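# Swing the stapler's cover open past vertical and leave it

## Task

Lift the stapler's top cover until it is well beyond vertical, so staples could be dropped in from above, and have the stapler end up resting open on the table under its own support, not because a gripper is holding it there; afterwards release it and pull both grippers away.

## Robot and tools

Robot: two arms, left_arm and right_arm. Each ends in a two-finger gripper. In the gripper's own axes, the fingers extend along +z and close and spread along y. Its reported position is the spot between the finger pads, roughly 1 cm short of the fingertips. The arm names are labels only and do not mean left or right in any picture.

Frame: every pose uses one shared scene frame in metres. The origin sits on the tabletop midway between the arms. +z is up, +x points outward across the table, and left_arm is mounted on the +y side. Orientations are quaternions written w first (qw, qx, qy, qz). The printed hand position may be somewhat wrong, more so when the arm reaches far.

Row layout, shared by both motion tools: one flat list of 16 numbers covering both arms. The first 8 are left_arm: x, y, z, qw, qx, qy, qz, opening. The last 8 are right_arm in the same order. Send all 16 even if only one arm should move. x, y, z and the quaternion are an absolute target pose in the scene frame, not an offset. Opening runs from -1 (closed) to +1 (fully open, 0.094 m). A row may carry 12 extra numbers from 0 to 1. These scale joint stiffness, left_arm's 6 joints then right_arm's 6, in Joint positions order, and they stay in effect until replaced.

execute_actions(actions): a list of actions run one after another. Each action is a list of up to 15 rows. Each row lasts one control step of 1/30 s, and if there are fewer than 15 rows the last one repeats. An empty list just reports state and images. A target more than 0.6 m from that gripper's current position, along any of its axes, gets the action rejected for both arms. If any action is malformed, or the first one fails that distance test against the latest reported state, nothing runs. On each step the controller limits the commanded pose to within 70 mm and 16 degrees of where the gripper actually is. It favours position over orientation when it cannot reach both. Distant targets therefore take several actions to reach. To keep an orientation fixed, repeat your own chosen quaternion rather than copying the slightly drifted one from the results. Joint friction can leave a gripper up to about 31 mm short, and tiny commands may produce no motion.

move(target, speed, blocking): target is one row as above, an absolute pose for each arm. Each gripper travels in a straight line toward it, turns the short way round, and both arms finish together. speed is the top path speed in m/s, 0.002 to 0.5, default 0.25; rotation may reach twice that in rad/s. A path lasts 0.5 to 10 s and is cut off at 10 s. There is no obstacle avoidance, including between the arms. Grippers lag and may overshoot speed, especially near full stretch. The opening is applied when the move begins. Faster contact hits harder, and aiming further beyond the contact point presses harder. With blocking=false the call returns after 0.5 s while the arm keeps going. Until a result shows the move has ended, use wait or stop before sending new rows or moves. The result adds a move: line giving the ending and the distance of each gripper from its target. Endings include done, off_target (not near its target), moving, held (a safety check blocked the final step) and fault. If only one arm is named, the other finished fine. limits=paced means the pose was clipped. limits=held means some steps were blocked, and the arm may then move suddenly quickly.

wait(seconds): 0 to 10. Lets time pass with the last commands held, and returns early if a running move ends. stop(): brakes a running move, which needs stopping distance; the fingers keep moving. zoom_image(camera, region): camera is one of cam_head_left, cam_head_right, cam_left_wrist, cam_right_wrist. region is [x0, y0, x1, y1] in pixels, from the top-left corner, at most 504 by 504. All four images are 672x504. finished_scene(scene): ends the current scene, whose number you pass, once the final command has been held. It cannot be undone, and the result reports success. Replying without any tool call also ends things.

Results: each state line shows left_arm and right_arm pose (position, quaternion). Hand target lines show what each controller is currently driving toward. A pose unreachable line means the clearance check altered or blocked the named arm. grip_measured reports finger opening on the command scale. The last value in Joint positions is the opening in metres, and either reading can be about 1 mm off. Joint torques are raw drive outputs with offsets and noise and are not zero in free air. Joint limits in rad, base to gripper: waist -2.618 to 3.054, shoulder 0 to 3.142, elbow 0 to 3.142, wrist pitch -1.571 to 1.571, wrist yaw -1.571 to 1.571, wrist roll -2.094 to 2.094. Elbows never quite straighten.

Gripping: to hold something, command an opening below grip_measured. About 0.03 below holds firmly, and a smaller gap holds gently. Pads can push roughly 50 to 62 N, less on very thin parts, with a brief spike on first contact.

An arm meant to stay put should receive, at every call, the exact pose from the last result before it stopped, plus its intended opening.

Heat: holding loads warms motors. A MOTOR HOT line appears from 75 °C. At 90 °C the controller halts that arm for 10 s. At 100 °C the arm goes limp and falls. These are shown as OVER-TEMPERATURE FAULT lines, and a FAULT line means an arm has stopped.

Avoid: knocking the stapler or anything else off the table, which fails the job. Also avoid arm-on-arm contact, slamming the cover, hard shoves and dropped objects. Expect occasional small tugs on held parts or pushes on loose ones. Before finishing, confirm in the images that the cover stays open past vertical with the grippers released and clear.

Each tool is called as a command line: name --argument value for each argument, lists and objects as JSON in quotes; but a table of rows of numbers goes row by row, as --pt "numbers of a row", without its own name.

## Session

execute_actions --actions '[]'

Scene clock: 0.00 s.
left_arm: end_effector_position=(+0.4781, +0.5979, +0.3444) grip_measured=+1.000 end_effector_quat_wxyz=(+0.719, -0.620, +0.306, -0.075) | right_arm: end_effector_position=(+0.1995, +0.1139, +0.2449) grip_measured=+1.000 end_effector_quat_wxyz=(+0.034, -0.001, +0.955, +0.296)
Joint positions: left_arm=[ 0.398  1.795  1.405  0.439 -0.454 -1.195  0.094] | right_arm=[ 0.819  1.988  2.133 -1.17  -0.275  1.034  0.094]
Joint velocities: left_arm=[ 0.002  0.002 -0.027 -0.051 -0.066  0.007  0.   ] | right_arm=[-0.017  0.007 -0.012 -0.051  0.022  0.066  0.   ]
Joint torques (N m, as the arm reports them, + toward a larger angle): no reading
Motor temperatures (°C, as the motors report them): left_arm=[14 15 13 14 14 16] | right_arm=[14 16 18 16 16 17]
Hand target (left_arm): +0.478, +0.598, +0.344; +0.719, -0.620, +0.306, -0.075
Hand target (right_arm): +0.200, +0.114, +0.245; +0.034, -0.001, +0.955, +0.296
Joint stiffness scale: left_arm=[1. 1. 1. 1. 1. 1.] | right_arm=[1. 1. 1. 1. 1. 1.]

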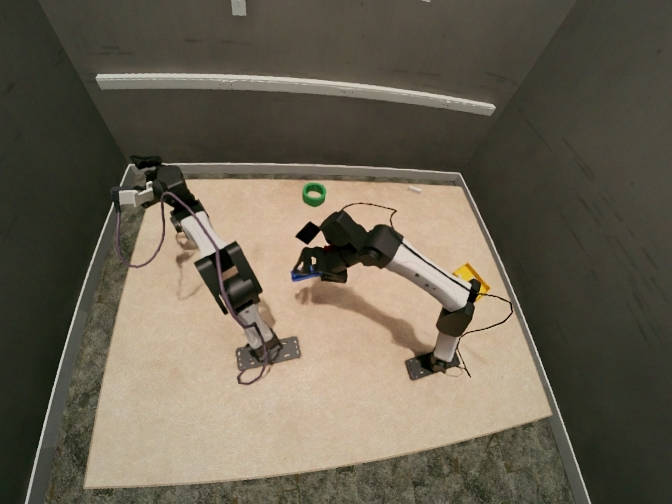

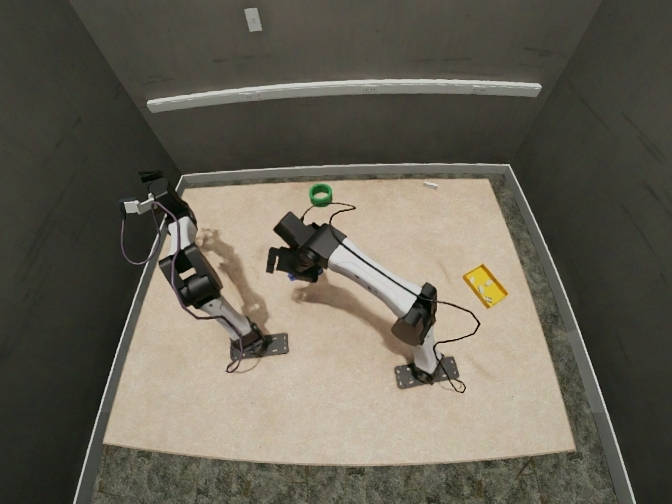

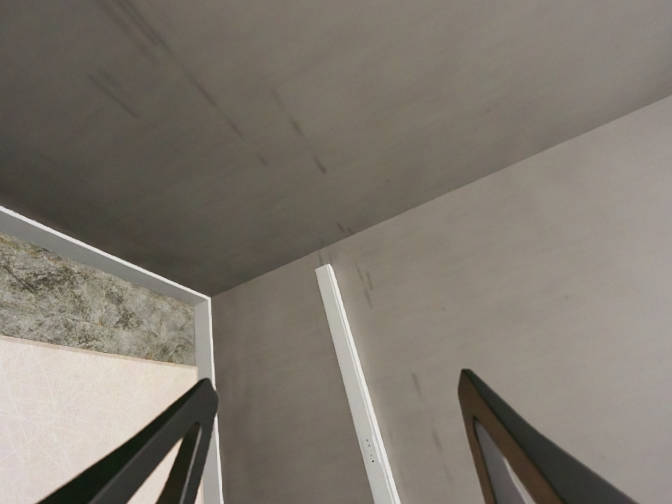

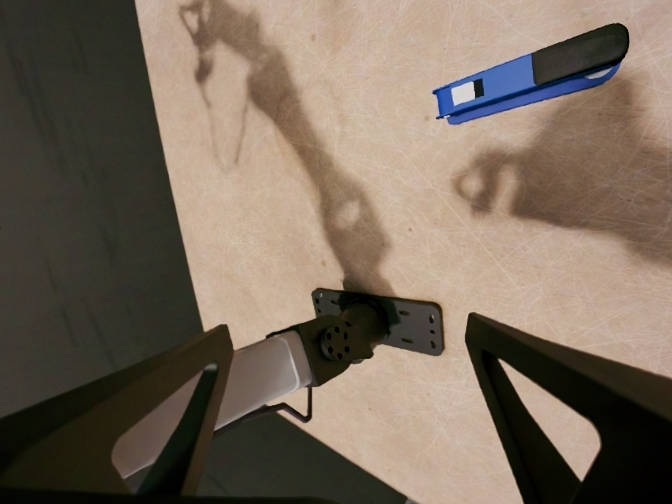

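move --target '[0.2,0.38,0.25,0,0,1,0,1,0.22,0.02,0.25,0,0,1,0,1]' --speed 0.3

Scene clock: 5.23 s.
left_arm: end_effector_position=(+0.2023, +0.3838, +0.2566) grip_measured=+1.000 end_effector_quat_wxyz=(+0.115, -0.010, +0.988, +0.105) | right_arm: end_effector_position=(+0.2198, +0.0281, +0.2497) grip_measured=+1.000 end_effector_quat_wxyz=(+0.090, +0.001, +0.988, +0.126)
Joint positions: left_arm=[ 0.573  1.189  1.5   -1.567 -0.007  0.708  0.094] | right_arm=[ 0.769  2.035  2.357 -1.581 -0.014  0.91   0.094]
Joint velocities: left_arm=[-0.012  0.007  0.002 -0.007  0.051 -0.022  0.   ] | right_arm=[ 0.002  0.012  0.012  0.066  0.037 -0.022  0.   ]
Joint torques (N m, as the arm reports them, + toward a larger angle): left_arm=[-0.88 -3.55  5.22  1.17  0.   -0.03] | right_arm=[ -0.76 -11.86   4.31   0.84   0.25  -0.13]
Motor temperatures (°C, as the motors report them): left_arm=[14 16 14 15 14 16] | right_arm=[14 18 18 17 16 17]
Hand target (left_arm): +0.198, +0.380, +0.254; +0.109, -0.003, +0.988, +0.106
Hand target (right_arm): +0.220, +0.020, +0.251; +0.093, +0.001, +0.989, +0.119
Off the commanded pose (left_arm): 0.008 m, 18 deg; orientation clipped at the last step of the last action.
Off the commanded pose (right_arm): 0.008 m, 18 deg; orientation clipped at the last step of the last action.
Joint stiffness scale: left_arm=[1. 1. 1. 1. 1. 1.] | right_arm=[1. 1. 1. 1. 1. 1.]
joint sent to its limit (left arm) — the command would take joint 4 (wrist pitch) past its lower limit, so that joint was sent only as far as its limit.
joint sent to its limit (right arm) — the command would take joint 4 (wrist pitch) past its lower limit, so that joint was sent only as far as its limit.
move: off_target (left_arm, right_arm); limits=paced

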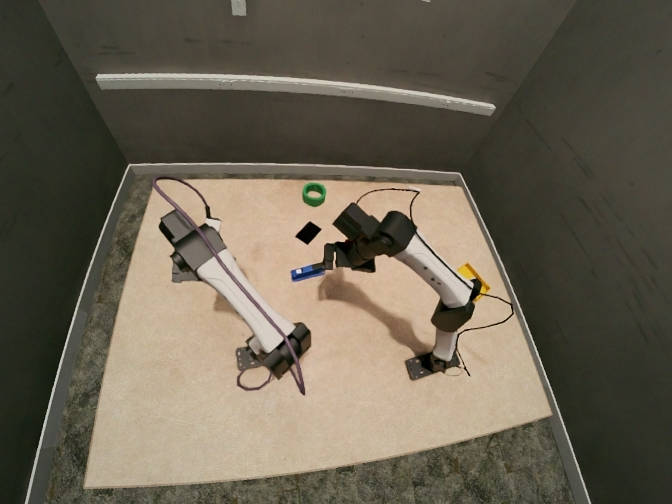

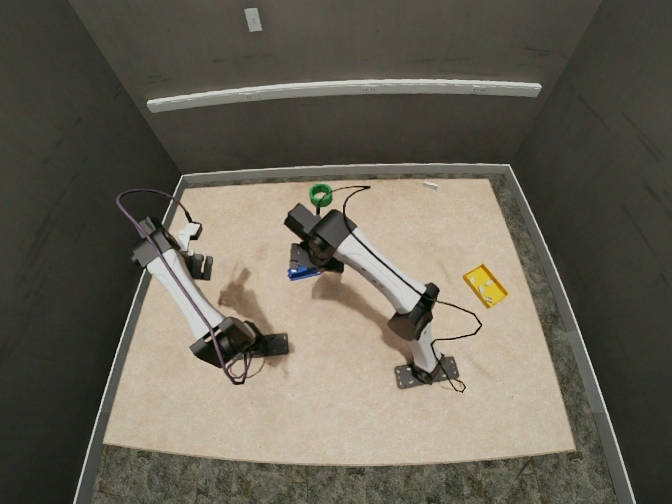

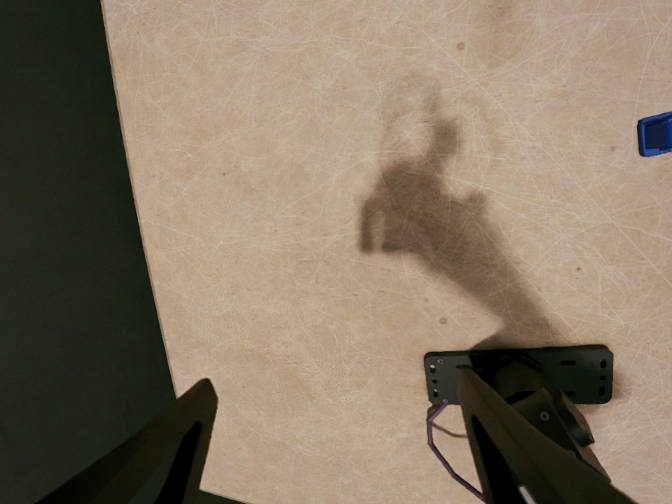

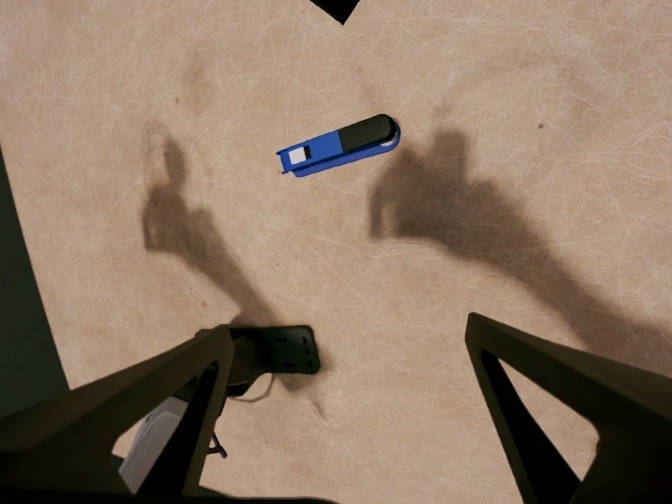

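move --target '[0.2,0.38,0.15,0,0,1,0,1,0.2,0.06,0.14,0,0,1,0,1]'

zoom_image --camera "cam_right_wrist" --region '[150,0,550,300]'

Scene clock: 6.77 s.
left_arm: end_effector_position=(+0.1949, +0.3777, +0.1553) grip_measured=+1.000 end_effector_quat_wxyz=(-0.004, -0.004, +1.000, +0.003) | right_arm: end_effector_position=(+0.2032, +0.0614, +0.1403) grip_measured=+1.000 end_effector_quat_wxyz=(+0.010, -0.004, +1.000, +0.019)
Joint positions: left_arm=[ 0.572  1.315  1.203 -1.46  -0.01   0.72   0.094] | right_arm=[ 0.848  2.284  2.336 -1.582 -0.005  0.979  0.094]
Joint velocities: left_arm=[-0.002 -0.017 -0.017  0.037 -0.022 -0.007  0.   ] | right_arm=[-0.022  0.002 -0.012 -0.022 -0.007 -0.022  0.   ]
Joint torques (N m, as the arm reports them, + toward a larger angle): left_arm=[-0.52 -3.29  6.13  0.73  0.14  0.05] | right_arm=[  0.59 -13.18   5.41   0.36   0.22   0.1 ]
Motor temperatures (°C, as the motors report them): left_arm=[14 16 14 15 14 16] | right_arm=[14 19 19 17 16 17]
Hand target (left_arm): +0.198, +0.378, +0.151; -0.001, +0.002, +1.000, +0.002
Hand target (right_arm): +0.200, +0.059, +0.141; +0.011, -0.002, +1.000, +0.013
Off the commanded pose (left_arm): 0.008 m, 1 deg.
Off the commanded pose (right_arm): 0.004 m, 2 deg.
Joint stiffness scale: left_arm=[1. 1. 1. 1. 1. 1.] | right_arm=[1. 1. 1. 1. 1. 1.]
joint sent to its limit (right arm) — the command would take joint 4 (wrist pitch) past its lower limit, so that joint was sent only as far as its limit.
move: done

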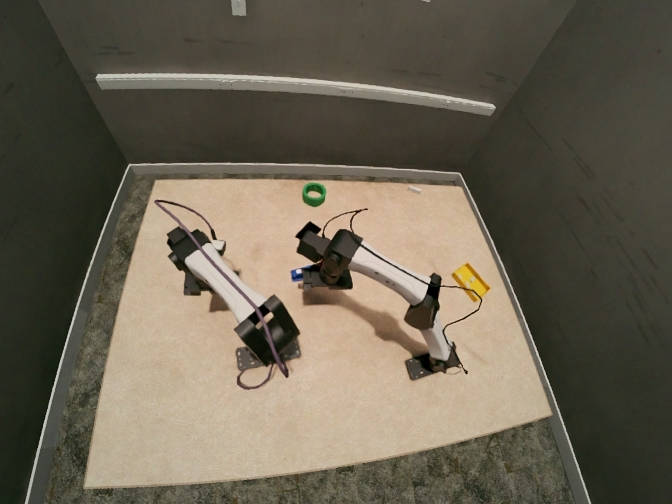

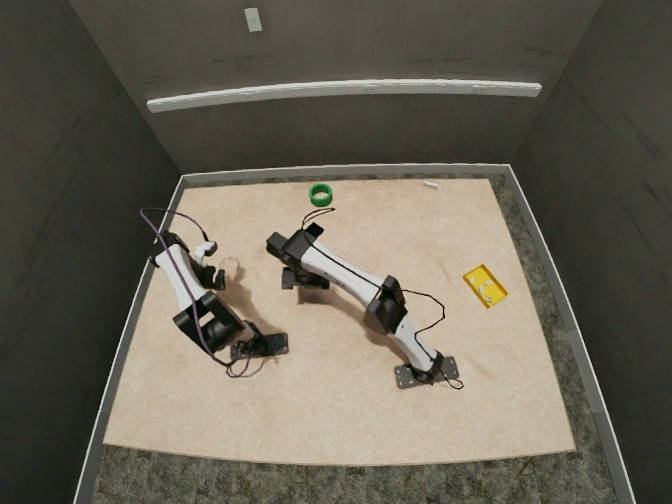

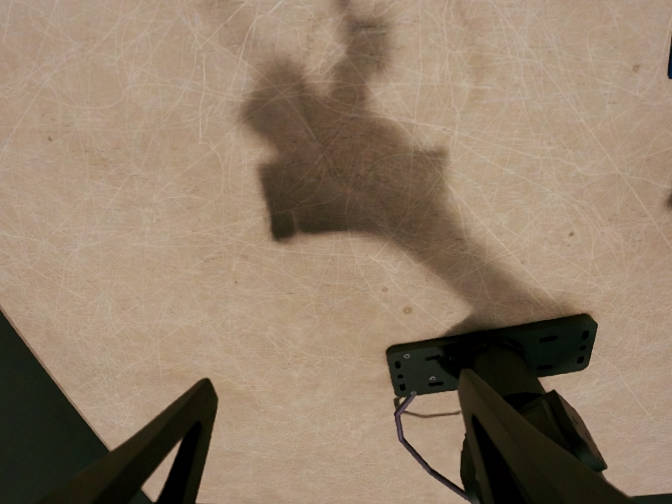

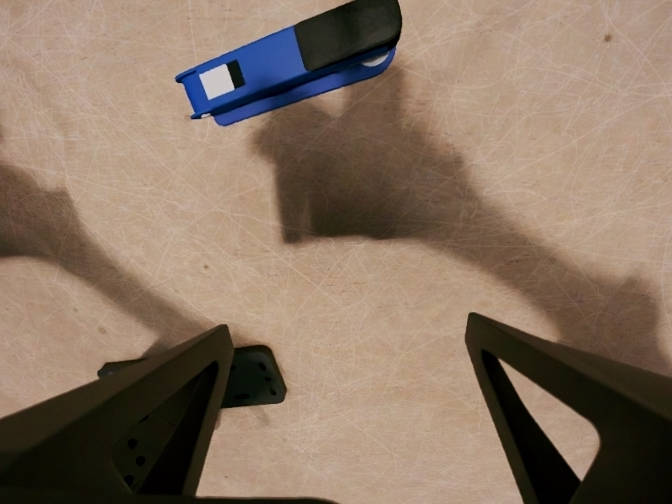

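Region (150, 0, 550, 300) of cam_right_wrist's 672x504 image, scaled by 1.260, with more detail than that image has; it fills the top 378 rows of this view, and the rest is white.

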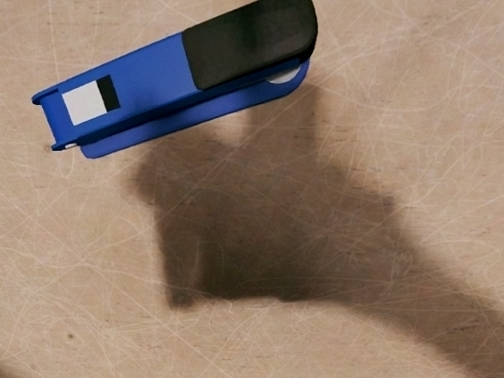

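move --target '[0.2,0.38,0.15,0,0,1,0,1,0.35,-0.06,0.1,0.268,-0.722,0.515,0.376,1]' --speed 0.3

zoom_image --camera "cam_head_left" --region '[260,200,420,320]'

Scene clock: 13.53 s.
left_arm: end_effector_position=(+0.1962, +0.3789, +0.1553) grip_measured=+1.000 end_effector_quat_wxyz=(-0.001, -0.004, +1.000, +0.005) | right_arm: end_effector_position=(+0.3446, -0.0551, +0.0932) grip_measured=+1.000 end_effector_quat_wxyz=(-0.254, +0.719, -0.521, -0.383)
Joint positions: left_arm=[ 0.572  1.315  1.203 -1.453 -0.01   0.72   0.094] | right_arm=[ 0.137  2.377  2.017 -1.328 -0.951 -1.673  0.094]
Joint velocities: left_arm=[ 0.007  0.002 -0.002 -0.037  0.007 -0.007  0.   ] | right_arm=[ 0.032 -0.012  0.007 -0.081 -0.037 -0.11   0.   ]
Joint torques (N m, as the arm reports them, + toward a larger angle): left_arm=[-0.28 -2.87  6.36  0.75  0.18  0.02] | right_arm=[ -0.43 -12.53   8.58   0.01  -0.49  -0.13]
Motor temperatures (°C, as the motors report them): left_arm=[14 16 14 15 14 16] | right_arm=[14 21 19 17 16 17]
Hand target (left_arm): +0.200, +0.380, +0.150; +0.000, +0.000, +1.000, +0.000
Hand target (right_arm): +0.349, -0.055, +0.098; -0.263, +0.719, -0.516, -0.384
Off the commanded pose (left_arm): 0.007 m, 1 deg.
Off the commanded pose (right_arm): 0.010 m, 2 deg.
Joint stiffness scale: left_arm=[1. 1. 1. 1. 1. 1.] | right_arm=[1. 1. 1. 1. 1. 1.]
move: done

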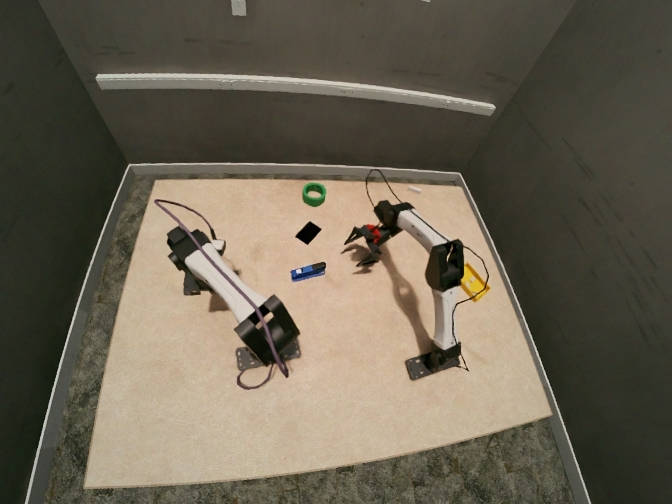

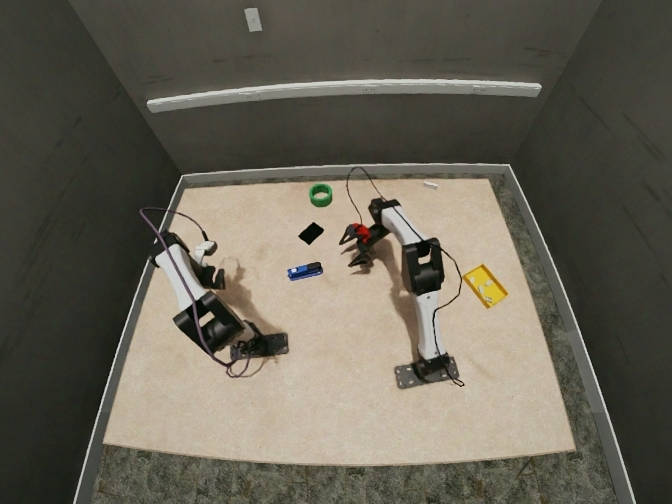

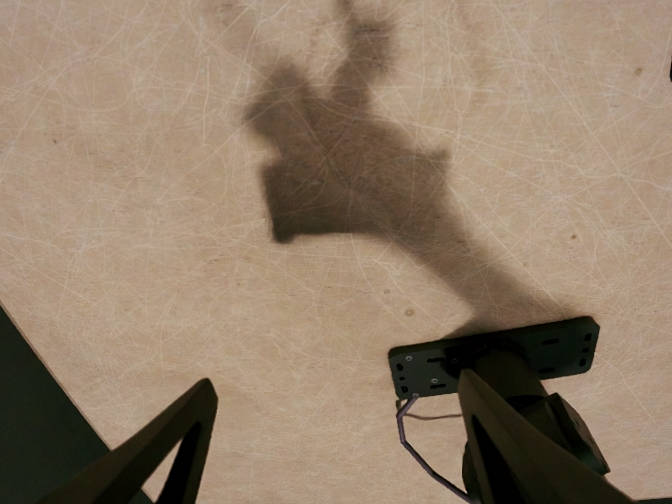

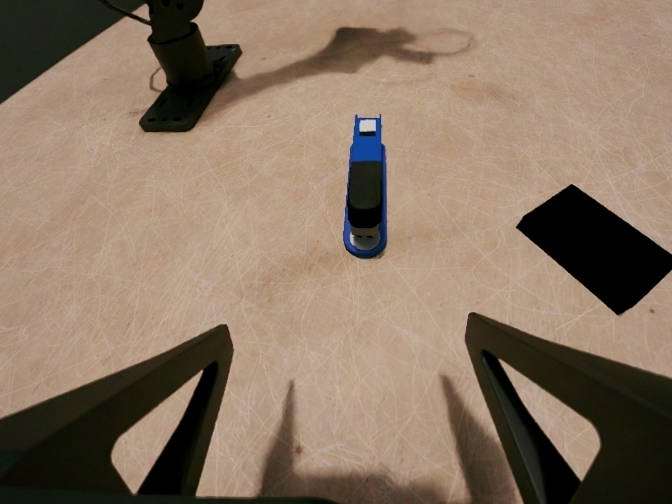

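Region (260, 200, 420, 320) of cam_head_left's 672x504 image, scaled by 3.150, with more detail than that image has; it fills the top 378 rows of this view, and the rest is white.

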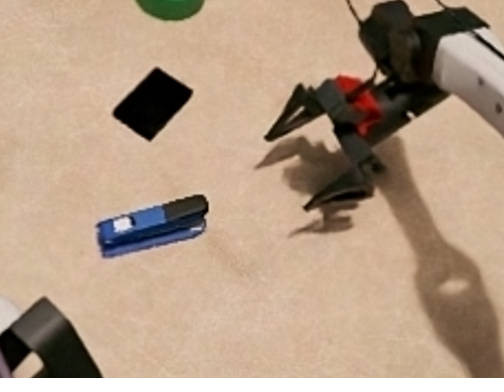

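move --target '[0.2,0.38,0.15,0,0,1,0,1,0.33,0.025,0.035,0.268,-0.722,0.515,0.376,0.4]' --speed 0.15

zoom_image --camera "cam_head_left" --region '[260,200,420,320]'

Scene clock: 15.27 s.
left_arm: end_effector_position=(+0.1962, +0.3789, +0.1553) grip_measured=+1.000 end_effector_quat_wxyz=(-0.001, -0.004, +1.000, +0.005) | right_arm: end_effector_position=(+0.3326, +0.0248, +0.0383) grip_measured=+0.402 end_effector_quat_wxyz=(-0.272, +0.724, -0.512, -0.374)
Joint positions: left_arm=[ 0.572  1.315  1.203 -1.453 -0.01   0.72   0.094] | right_arm=[ 0.309  2.396  1.82  -0.823 -0.95  -1.374  0.066]
Joint velocities: left_arm=[-0.012  0.002 -0.002  0.037  0.081 -0.037  0.   ] | right_arm=[-0.002 -0.007 -0.007 -0.007 -0.037  0.066  0.001]
Joint torques (N m, as the arm reports them, + toward a larger angle): left_arm=[-0.29 -2.85  6.37  0.74  0.18  0.02] | right_arm=[  0.29 -13.78   4.69   0.67  -0.34   0.08]
Motor temperatures (°C, as the motors report them): left_arm=[14 16 14 15 14 16] | right_arm=[14 22 19 17 16 17]
Hand target (left_arm): +0.200, +0.380, +0.150; -0.000, +0.000, +1.000, +0.000
Hand target (right_arm): +0.330, +0.025, +0.034; -0.269, +0.722, -0.516, -0.374
Off the commanded pose (left_arm): 0.007 m, 1 deg.
Off the commanded pose (right_arm): 0.004 m, 1 deg.
Joint stiffness scale: left_arm=[1. 1. 1. 1. 1. 1.] | right_arm=[1. 1. 1. 1. 1. 1.]
move: done

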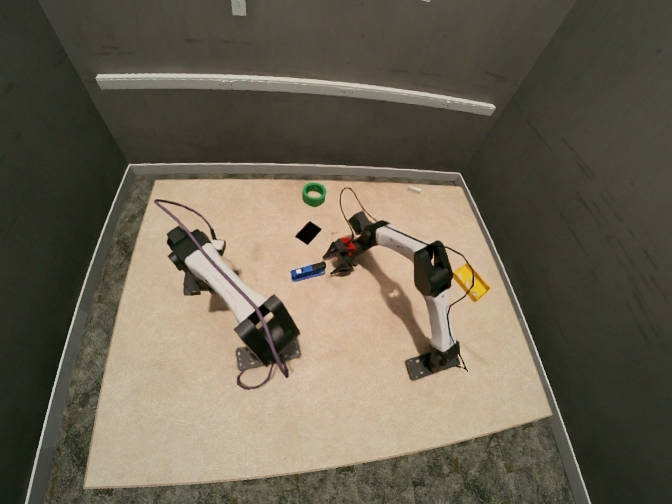

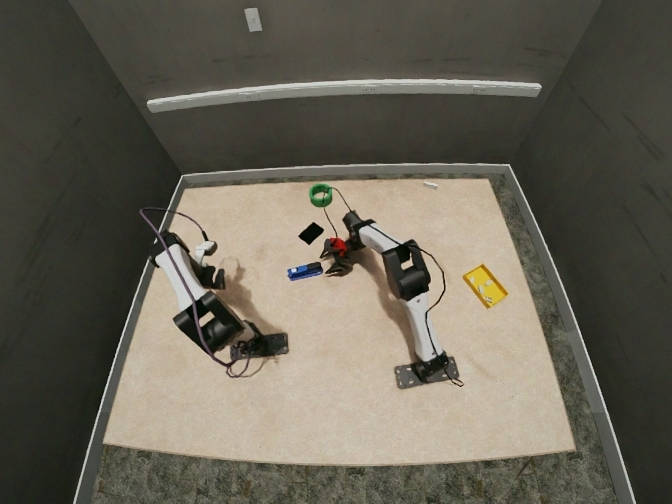

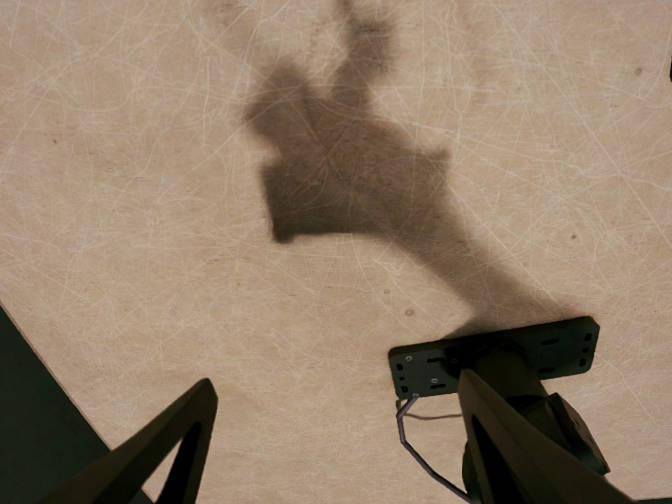

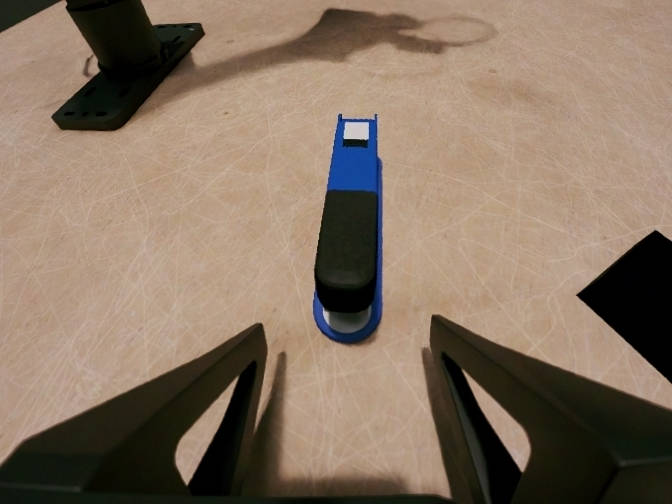

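Region (260, 200, 420, 320) of cam_head_left's 672x504 image, scaled by 3.150, with more detail than that image has; it fills the top 378 rows of this view, and the rest is white.

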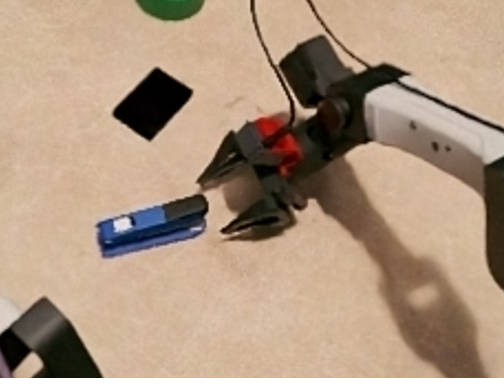

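move --target '[0.27,0.28,0.15,0.0,0.6,0.8,0,1,0.319,0.073,0.012,0.268,-0.722,0.515,0.376,0.4]' --speed 0.15

zoom_image --camera "cam_head_left" --region '[240,200,400,320]'

Scene clock: 20.63 s.
left_arm: end_effector_position=(+0.2601, +0.2813, +0.1483) grip_measured=+1.000 end_effector_quat_wxyz=(-0.010, +0.593, +0.805, -0.003) | right_arm: end_effector_position=(+0.3262, +0.0715, +0.0225) grip_measured=+0.402 end_effector_quat_wxyz=(-0.279, +0.723, -0.511, -0.371)
Joint positions: left_arm=[ 0.02   1.39   1.233 -1.432 -0.01   1.444  0.094] | right_arm=[ 0.402  2.44   1.82  -0.632 -0.93  -1.21   0.066]
Joint velocities: left_arm=[-0.012 -0.002 -0.002 -0.022  0.095  0.037  0.   ] | right_arm=[-0.002  0.022  0.002  0.081  0.007  0.066  0.   ]
Joint torques (N m, as the arm reports them, + toward a larger angle): left_arm=[-0.82 -3.43  8.93  0.56  0.05  0.02] | right_arm=[  0.87 -13.28   4.74   0.91  -0.31   0.11]
Motor temperatures (°C, as the motors report them): left_arm=[14 16 15 15 14 16] | right_arm=[14 24 20 17 16 17]
Hand target (left_arm): +0.270, +0.282, +0.150; -0.004, +0.600, +0.800, +0.006
Hand target (right_arm): +0.319, +0.073, +0.012; -0.269, +0.722, -0.515, -0.375
Off the commanded pose (left_arm): 0.010 m, 2 deg.
Off the commanded pose (right_arm): 0.013 m, 1 deg.
Joint stiffness scale: left_arm=[1. 1. 1. 1. 1. 1.] | right_arm=[1. 1. 1. 1. 1. 1.]
move: off_target (right_arm)

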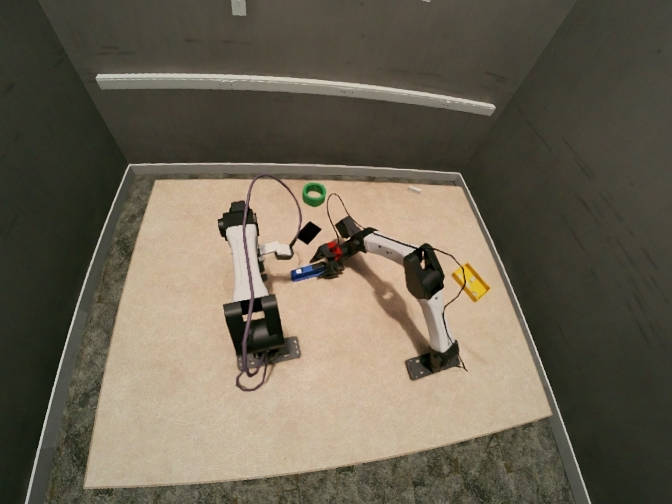

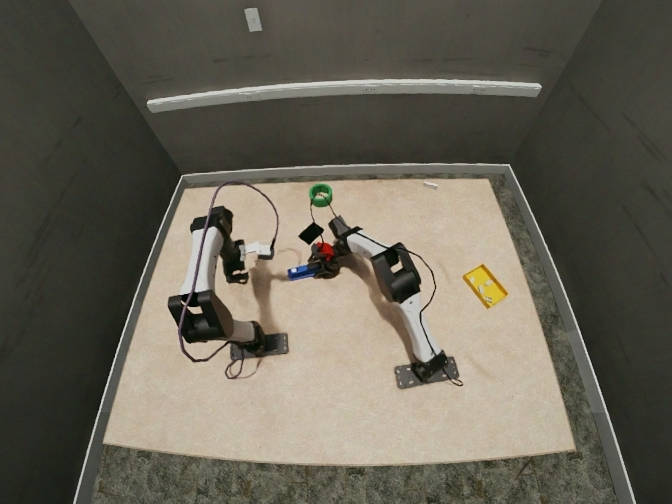

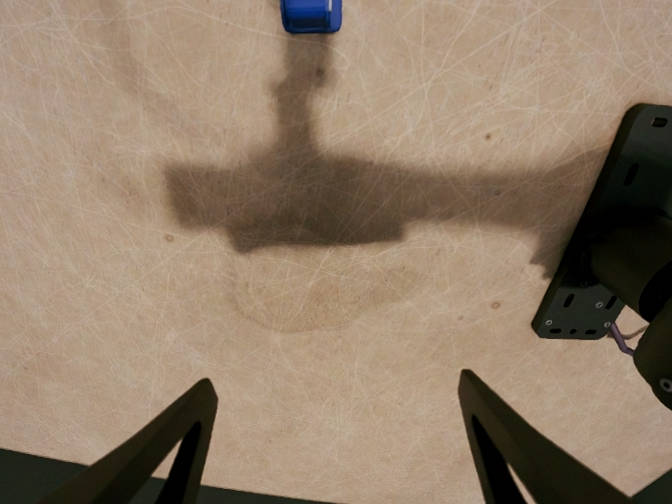

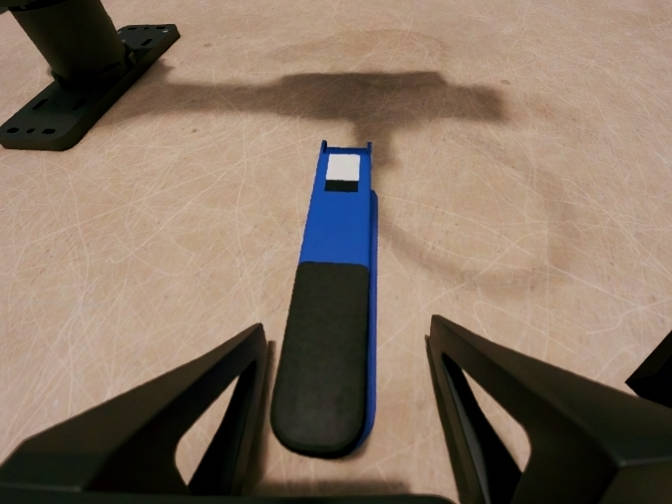

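Region (240, 200, 400, 320) of cam_head_left's 672x504 image, scaled by 3.150, with more detail than that image has; it fills the top 378 rows of this view, and the rest is white.

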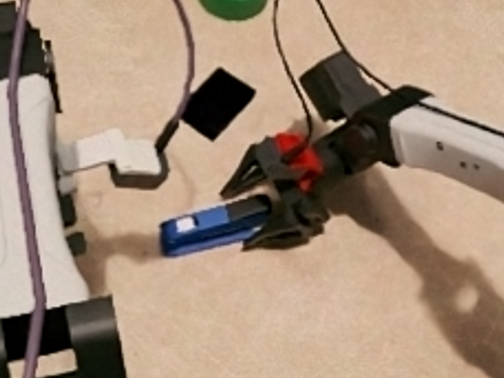

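move --target '[0.28,0.25,0.13,0.24,0.573,0.763,-0.18,0.3,0.307,0.062,0.002,0.268,-0.722,0.515,0.376,0.3]' --speed 0.1

Scene clock: 24.60 s.
left_arm: end_effector_position=(+0.2787, +0.2483, +0.1353) grip_measured=+0.302 end_effector_quat_wxyz=(+0.235, +0.576, +0.762, -0.178) | right_arm: end_effector_position=(+0.3174, +0.0682, +0.0146) grip_measured=+0.302 end_effector_quat_wxyz=(-0.289, +0.723, -0.504, -0.375)
Joint positions: left_arm=[ 0.293  1.451  1.112 -1.349  0.589  1.778  0.061] | right_arm=[ 0.402  2.414  1.723 -0.541 -0.947 -1.209  0.061]
Joint velocities: left_arm=[ 0.007 -0.002  0.007  0.022 -0.007  0.022 -0.001] | right_arm=[ 0.002 -0.007  0.017  0.007 -0.037  0.007  0.001]
Joint torques (N m, as the arm reports them, + toward a larger angle): left_arm=[ 0.3  -3.87  5.49  0.3   0.59  0.01] | right_arm=[  0.31 -13.73   3.58   0.68  -0.19  -0.06]
Motor temperatures (°C, as the motors report them): left_arm=[14 16 15 15 14 16] | right_arm=[14 25 20 17 16 17]
Hand target (left_arm): +0.279, +0.248, +0.129; +0.239, +0.572, +0.762, -0.186
Hand target (right_arm): +0.307, +0.062, +0.002; -0.268, +0.723, -0.515, -0.376
Off the commanded pose (left_arm): 0.006 m, 1 deg.
Off the commanded pose (right_arm): 0.017 m, 3 deg.
Joint stiffness scale: left_arm=[1. 1. 1. 1. 1. 1.] | right_arm=[1. 1. 1. 1. 1. 1.]
move: off_target (right_arm)

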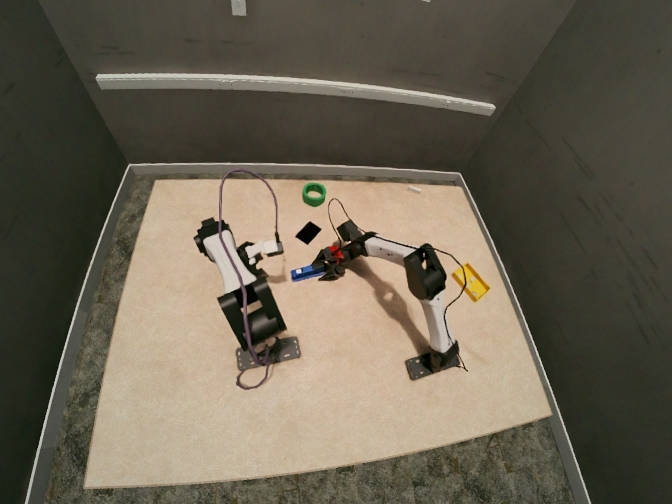

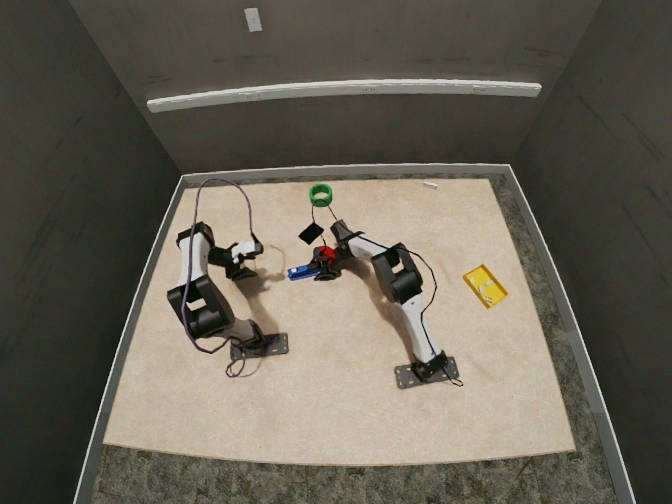

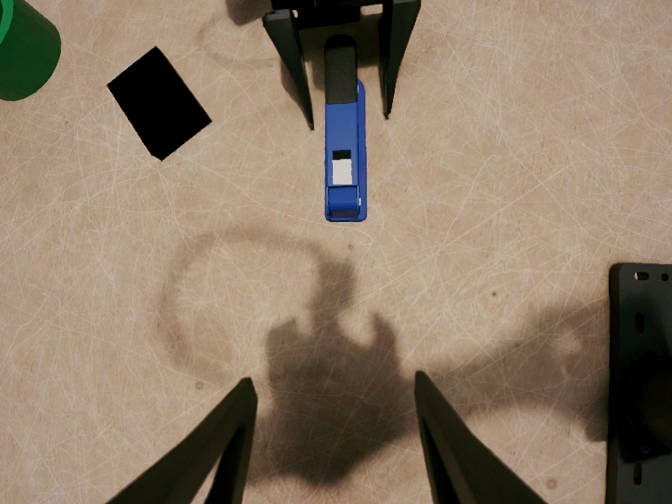

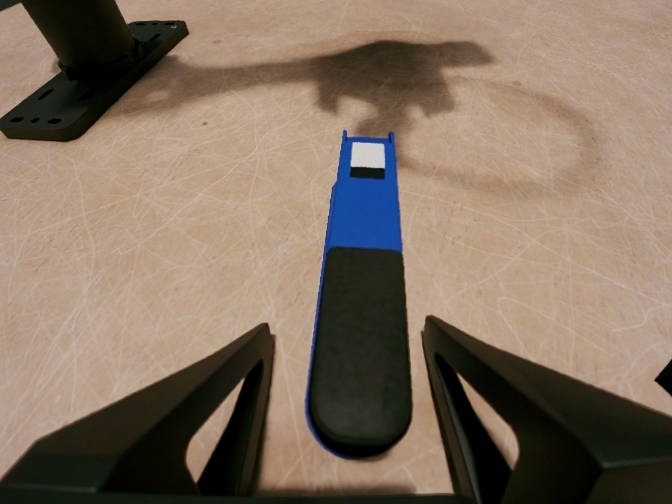

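move --target '[0.295,0.18,0.09,0.24,0.573,0.763,-0.18,0.3,0.318,0.04,-0.003,0.268,-0.722,0.515,0.376,0.1]' --speed 0.1

move --target '[0.295,0.18,0.09,0.24,0.573,0.763,-0.18,0.3,0.318,0.04,-0.003,0.268,-0.722,0.515,0.376,-0.3]'

zoom_image --camera "cam_left_wrist" --region '[200,0,500,300]'

Scene clock: 26.47 s.
left_arm: end_effector_position=(+0.2952, +0.1835, +0.0883) grip_measured=+0.302 end_effector_quat_wxyz=(+0.231, +0.571, +0.766, -0.183) | right_arm: end_effector_position=(+0.3200, +0.0519, +0.0144) grip_measured=+0.102 end_effector_quat_wxyz=(-0.288, +0.724, -0.499, -0.380)
Joint positions: left_arm=[ 0.001  1.423  0.9   -0.976  0.594  1.415  0.061] | right_arm=[ 0.366  2.414  1.723 -0.601 -0.969 -1.283  0.052]
Joint velocities: left_arm=[-0.012  0.007 -0.012  0.051  0.037 -0.051  0.001] | right_arm=[-0.002 -0.007 -0.012  0.007 -0.051  0.051 -0.001]
Joint torques (N m, as the arm reports them, + toward a larger angle): left_arm=[-0.87 -6.54  5.52  0.8   0.45 -0.12] | right_arm=[ -1.18 -12.27   5.08   0.5   -0.12  -0.19]
Motor temperatures (°C, as the motors report them): left_arm=[14 16 15 15 14 16] | right_arm=[14 26 20 17 16 17]
Hand target (left_arm): +0.294, +0.181, +0.089; +0.238, +0.573, +0.764, -0.177
Hand target (right_arm): +0.318, +0.040, -0.002; -0.268, +0.722, -0.515, -0.377
Off the commanded pose (left_arm): 0.004 m, 1 deg.
Off the commanded pose (right_arm): 0.021 m, 3 deg.
Joint stiffness scale: left_arm=[1. 1. 1. 1. 1. 1.] | right_arm=[1. 1. 1. 1. 1. 1.]
move: off_target (right_arm)

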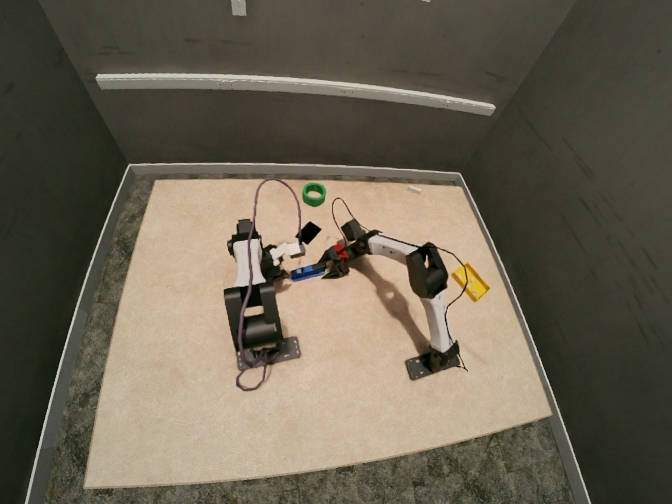

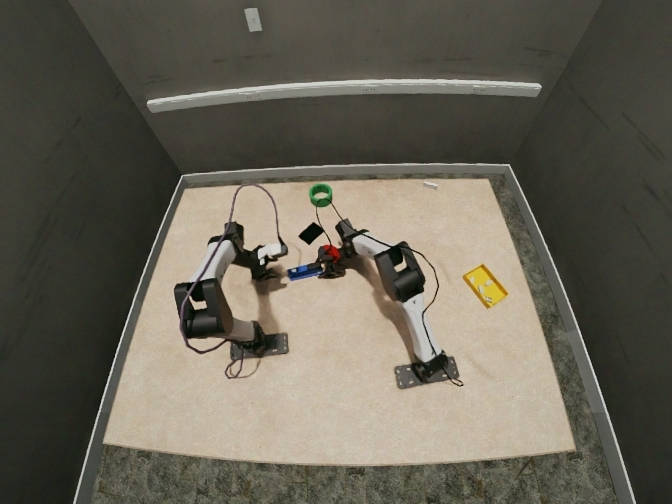

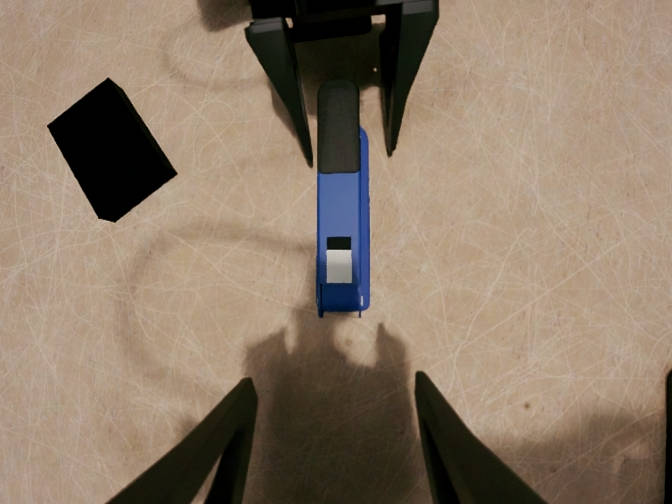

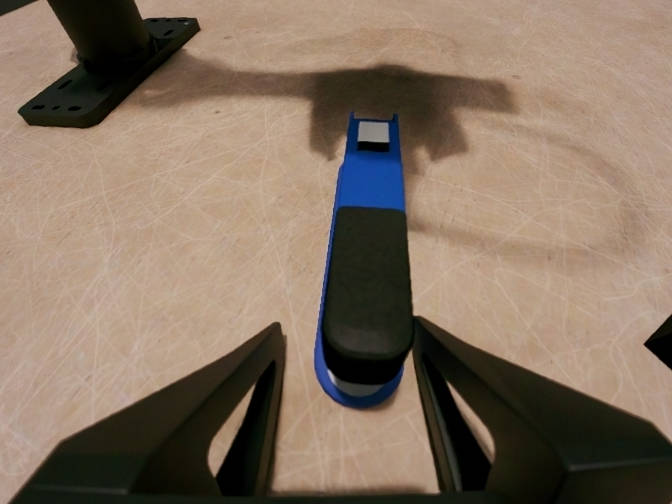

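Scene clock: 27.17 s.
left_arm: end_effector_position=(+0.2952, +0.1835, +0.0883) grip_measured=+0.302 end_effector_quat_wxyz=(+0.231, +0.571, +0.767, -0.183) | right_arm: end_effector_position=(+0.3198, +0.0518, +0.0143) grip_measured=-0.277 end_effector_quat_wxyz=(-0.288, +0.723, -0.499, -0.381)
Joint positions: left_arm=[ 0.001  1.423  0.9   -0.976  0.594  1.414  0.061] | right_arm=[ 0.366  2.414  1.723 -0.603 -0.969 -1.283  0.034]
Joint velocities: left_arm=[ 0.012 -0.002 -0.007  0.022 -0.022 -0.066 -0.   ] | right_arm=[-0.012 -0.002  0.002  0.007 -0.037 -0.022  0.001]
Joint torques (N m, as the arm reports them, + toward a larger angle): left_arm=[-0.93 -6.23  5.92  0.78  0.52 -0.15] | right_arm=[ -1.18 -12.32   4.92   0.53  -0.13  -0.18]
Motor temperatures (°C, as the motors report them): left_arm=[14 16 15 15 14 16] | right_arm=[14 26 20 17 16 17]
Hand target (left_arm): +0.295, +0.180, +0.090; +0.240, +0.573, +0.763, -0.180
Hand target (right_arm): +0.318, +0.040, -0.002; -0.268, +0.722, -0.515, -0.376
Off the commanded pose (left_arm): 0.004 m, 1 deg.
Off the commanded pose (right_arm): 0.021 m, 3 deg.
Joint stiffness scale: left_arm=[1. 1. 1. 1. 1. 1.] | right_arm=[1. 1. 1. 1. 1. 1.]
move: off_target (right_arm)

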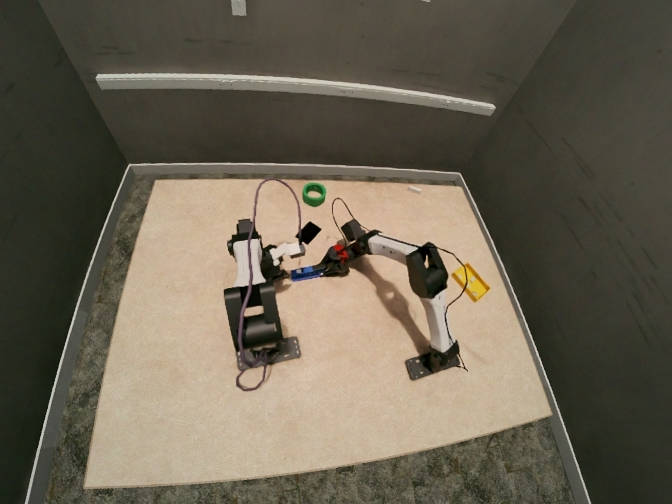

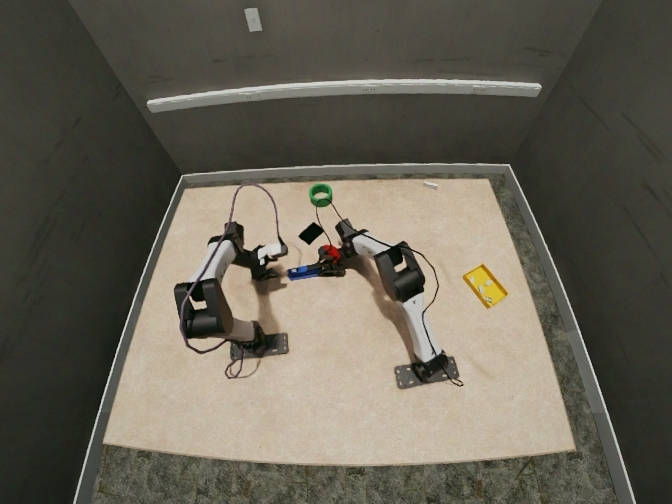

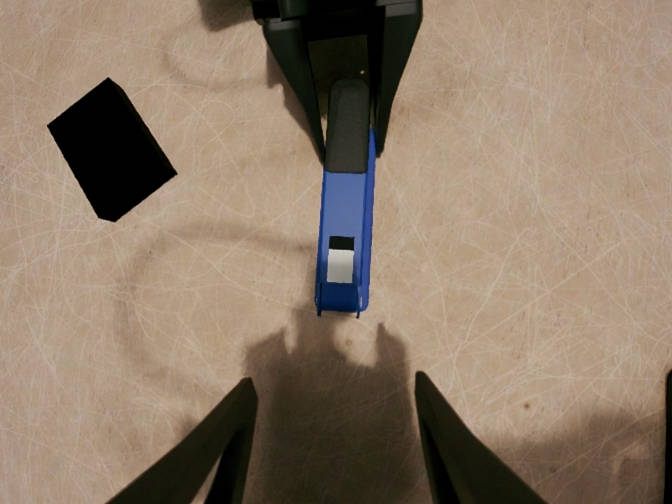

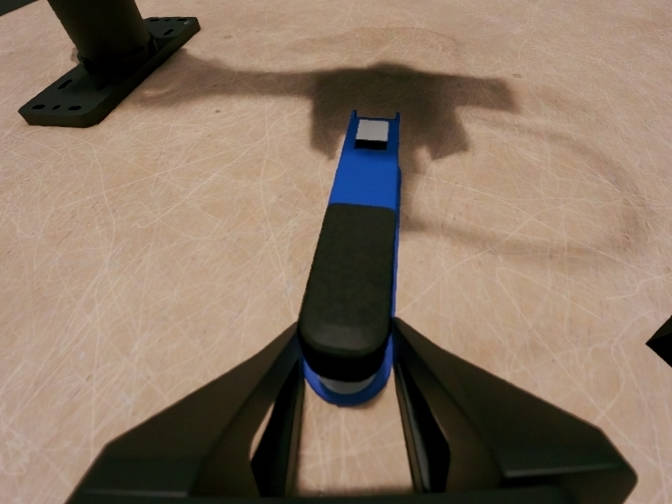

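Region (200, 0, 500, 300) of cam_left_wrist's 672x504 image, scaled by 1.680, with more detail than that image has.

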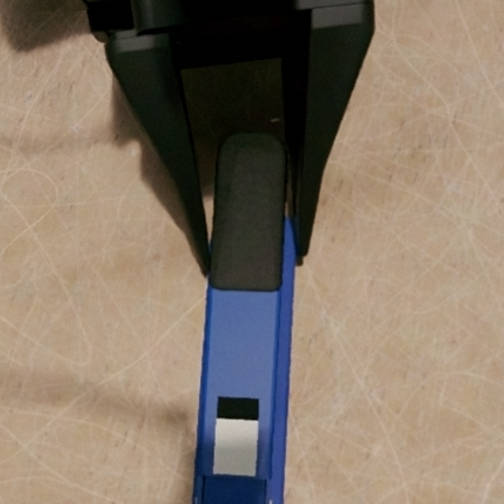

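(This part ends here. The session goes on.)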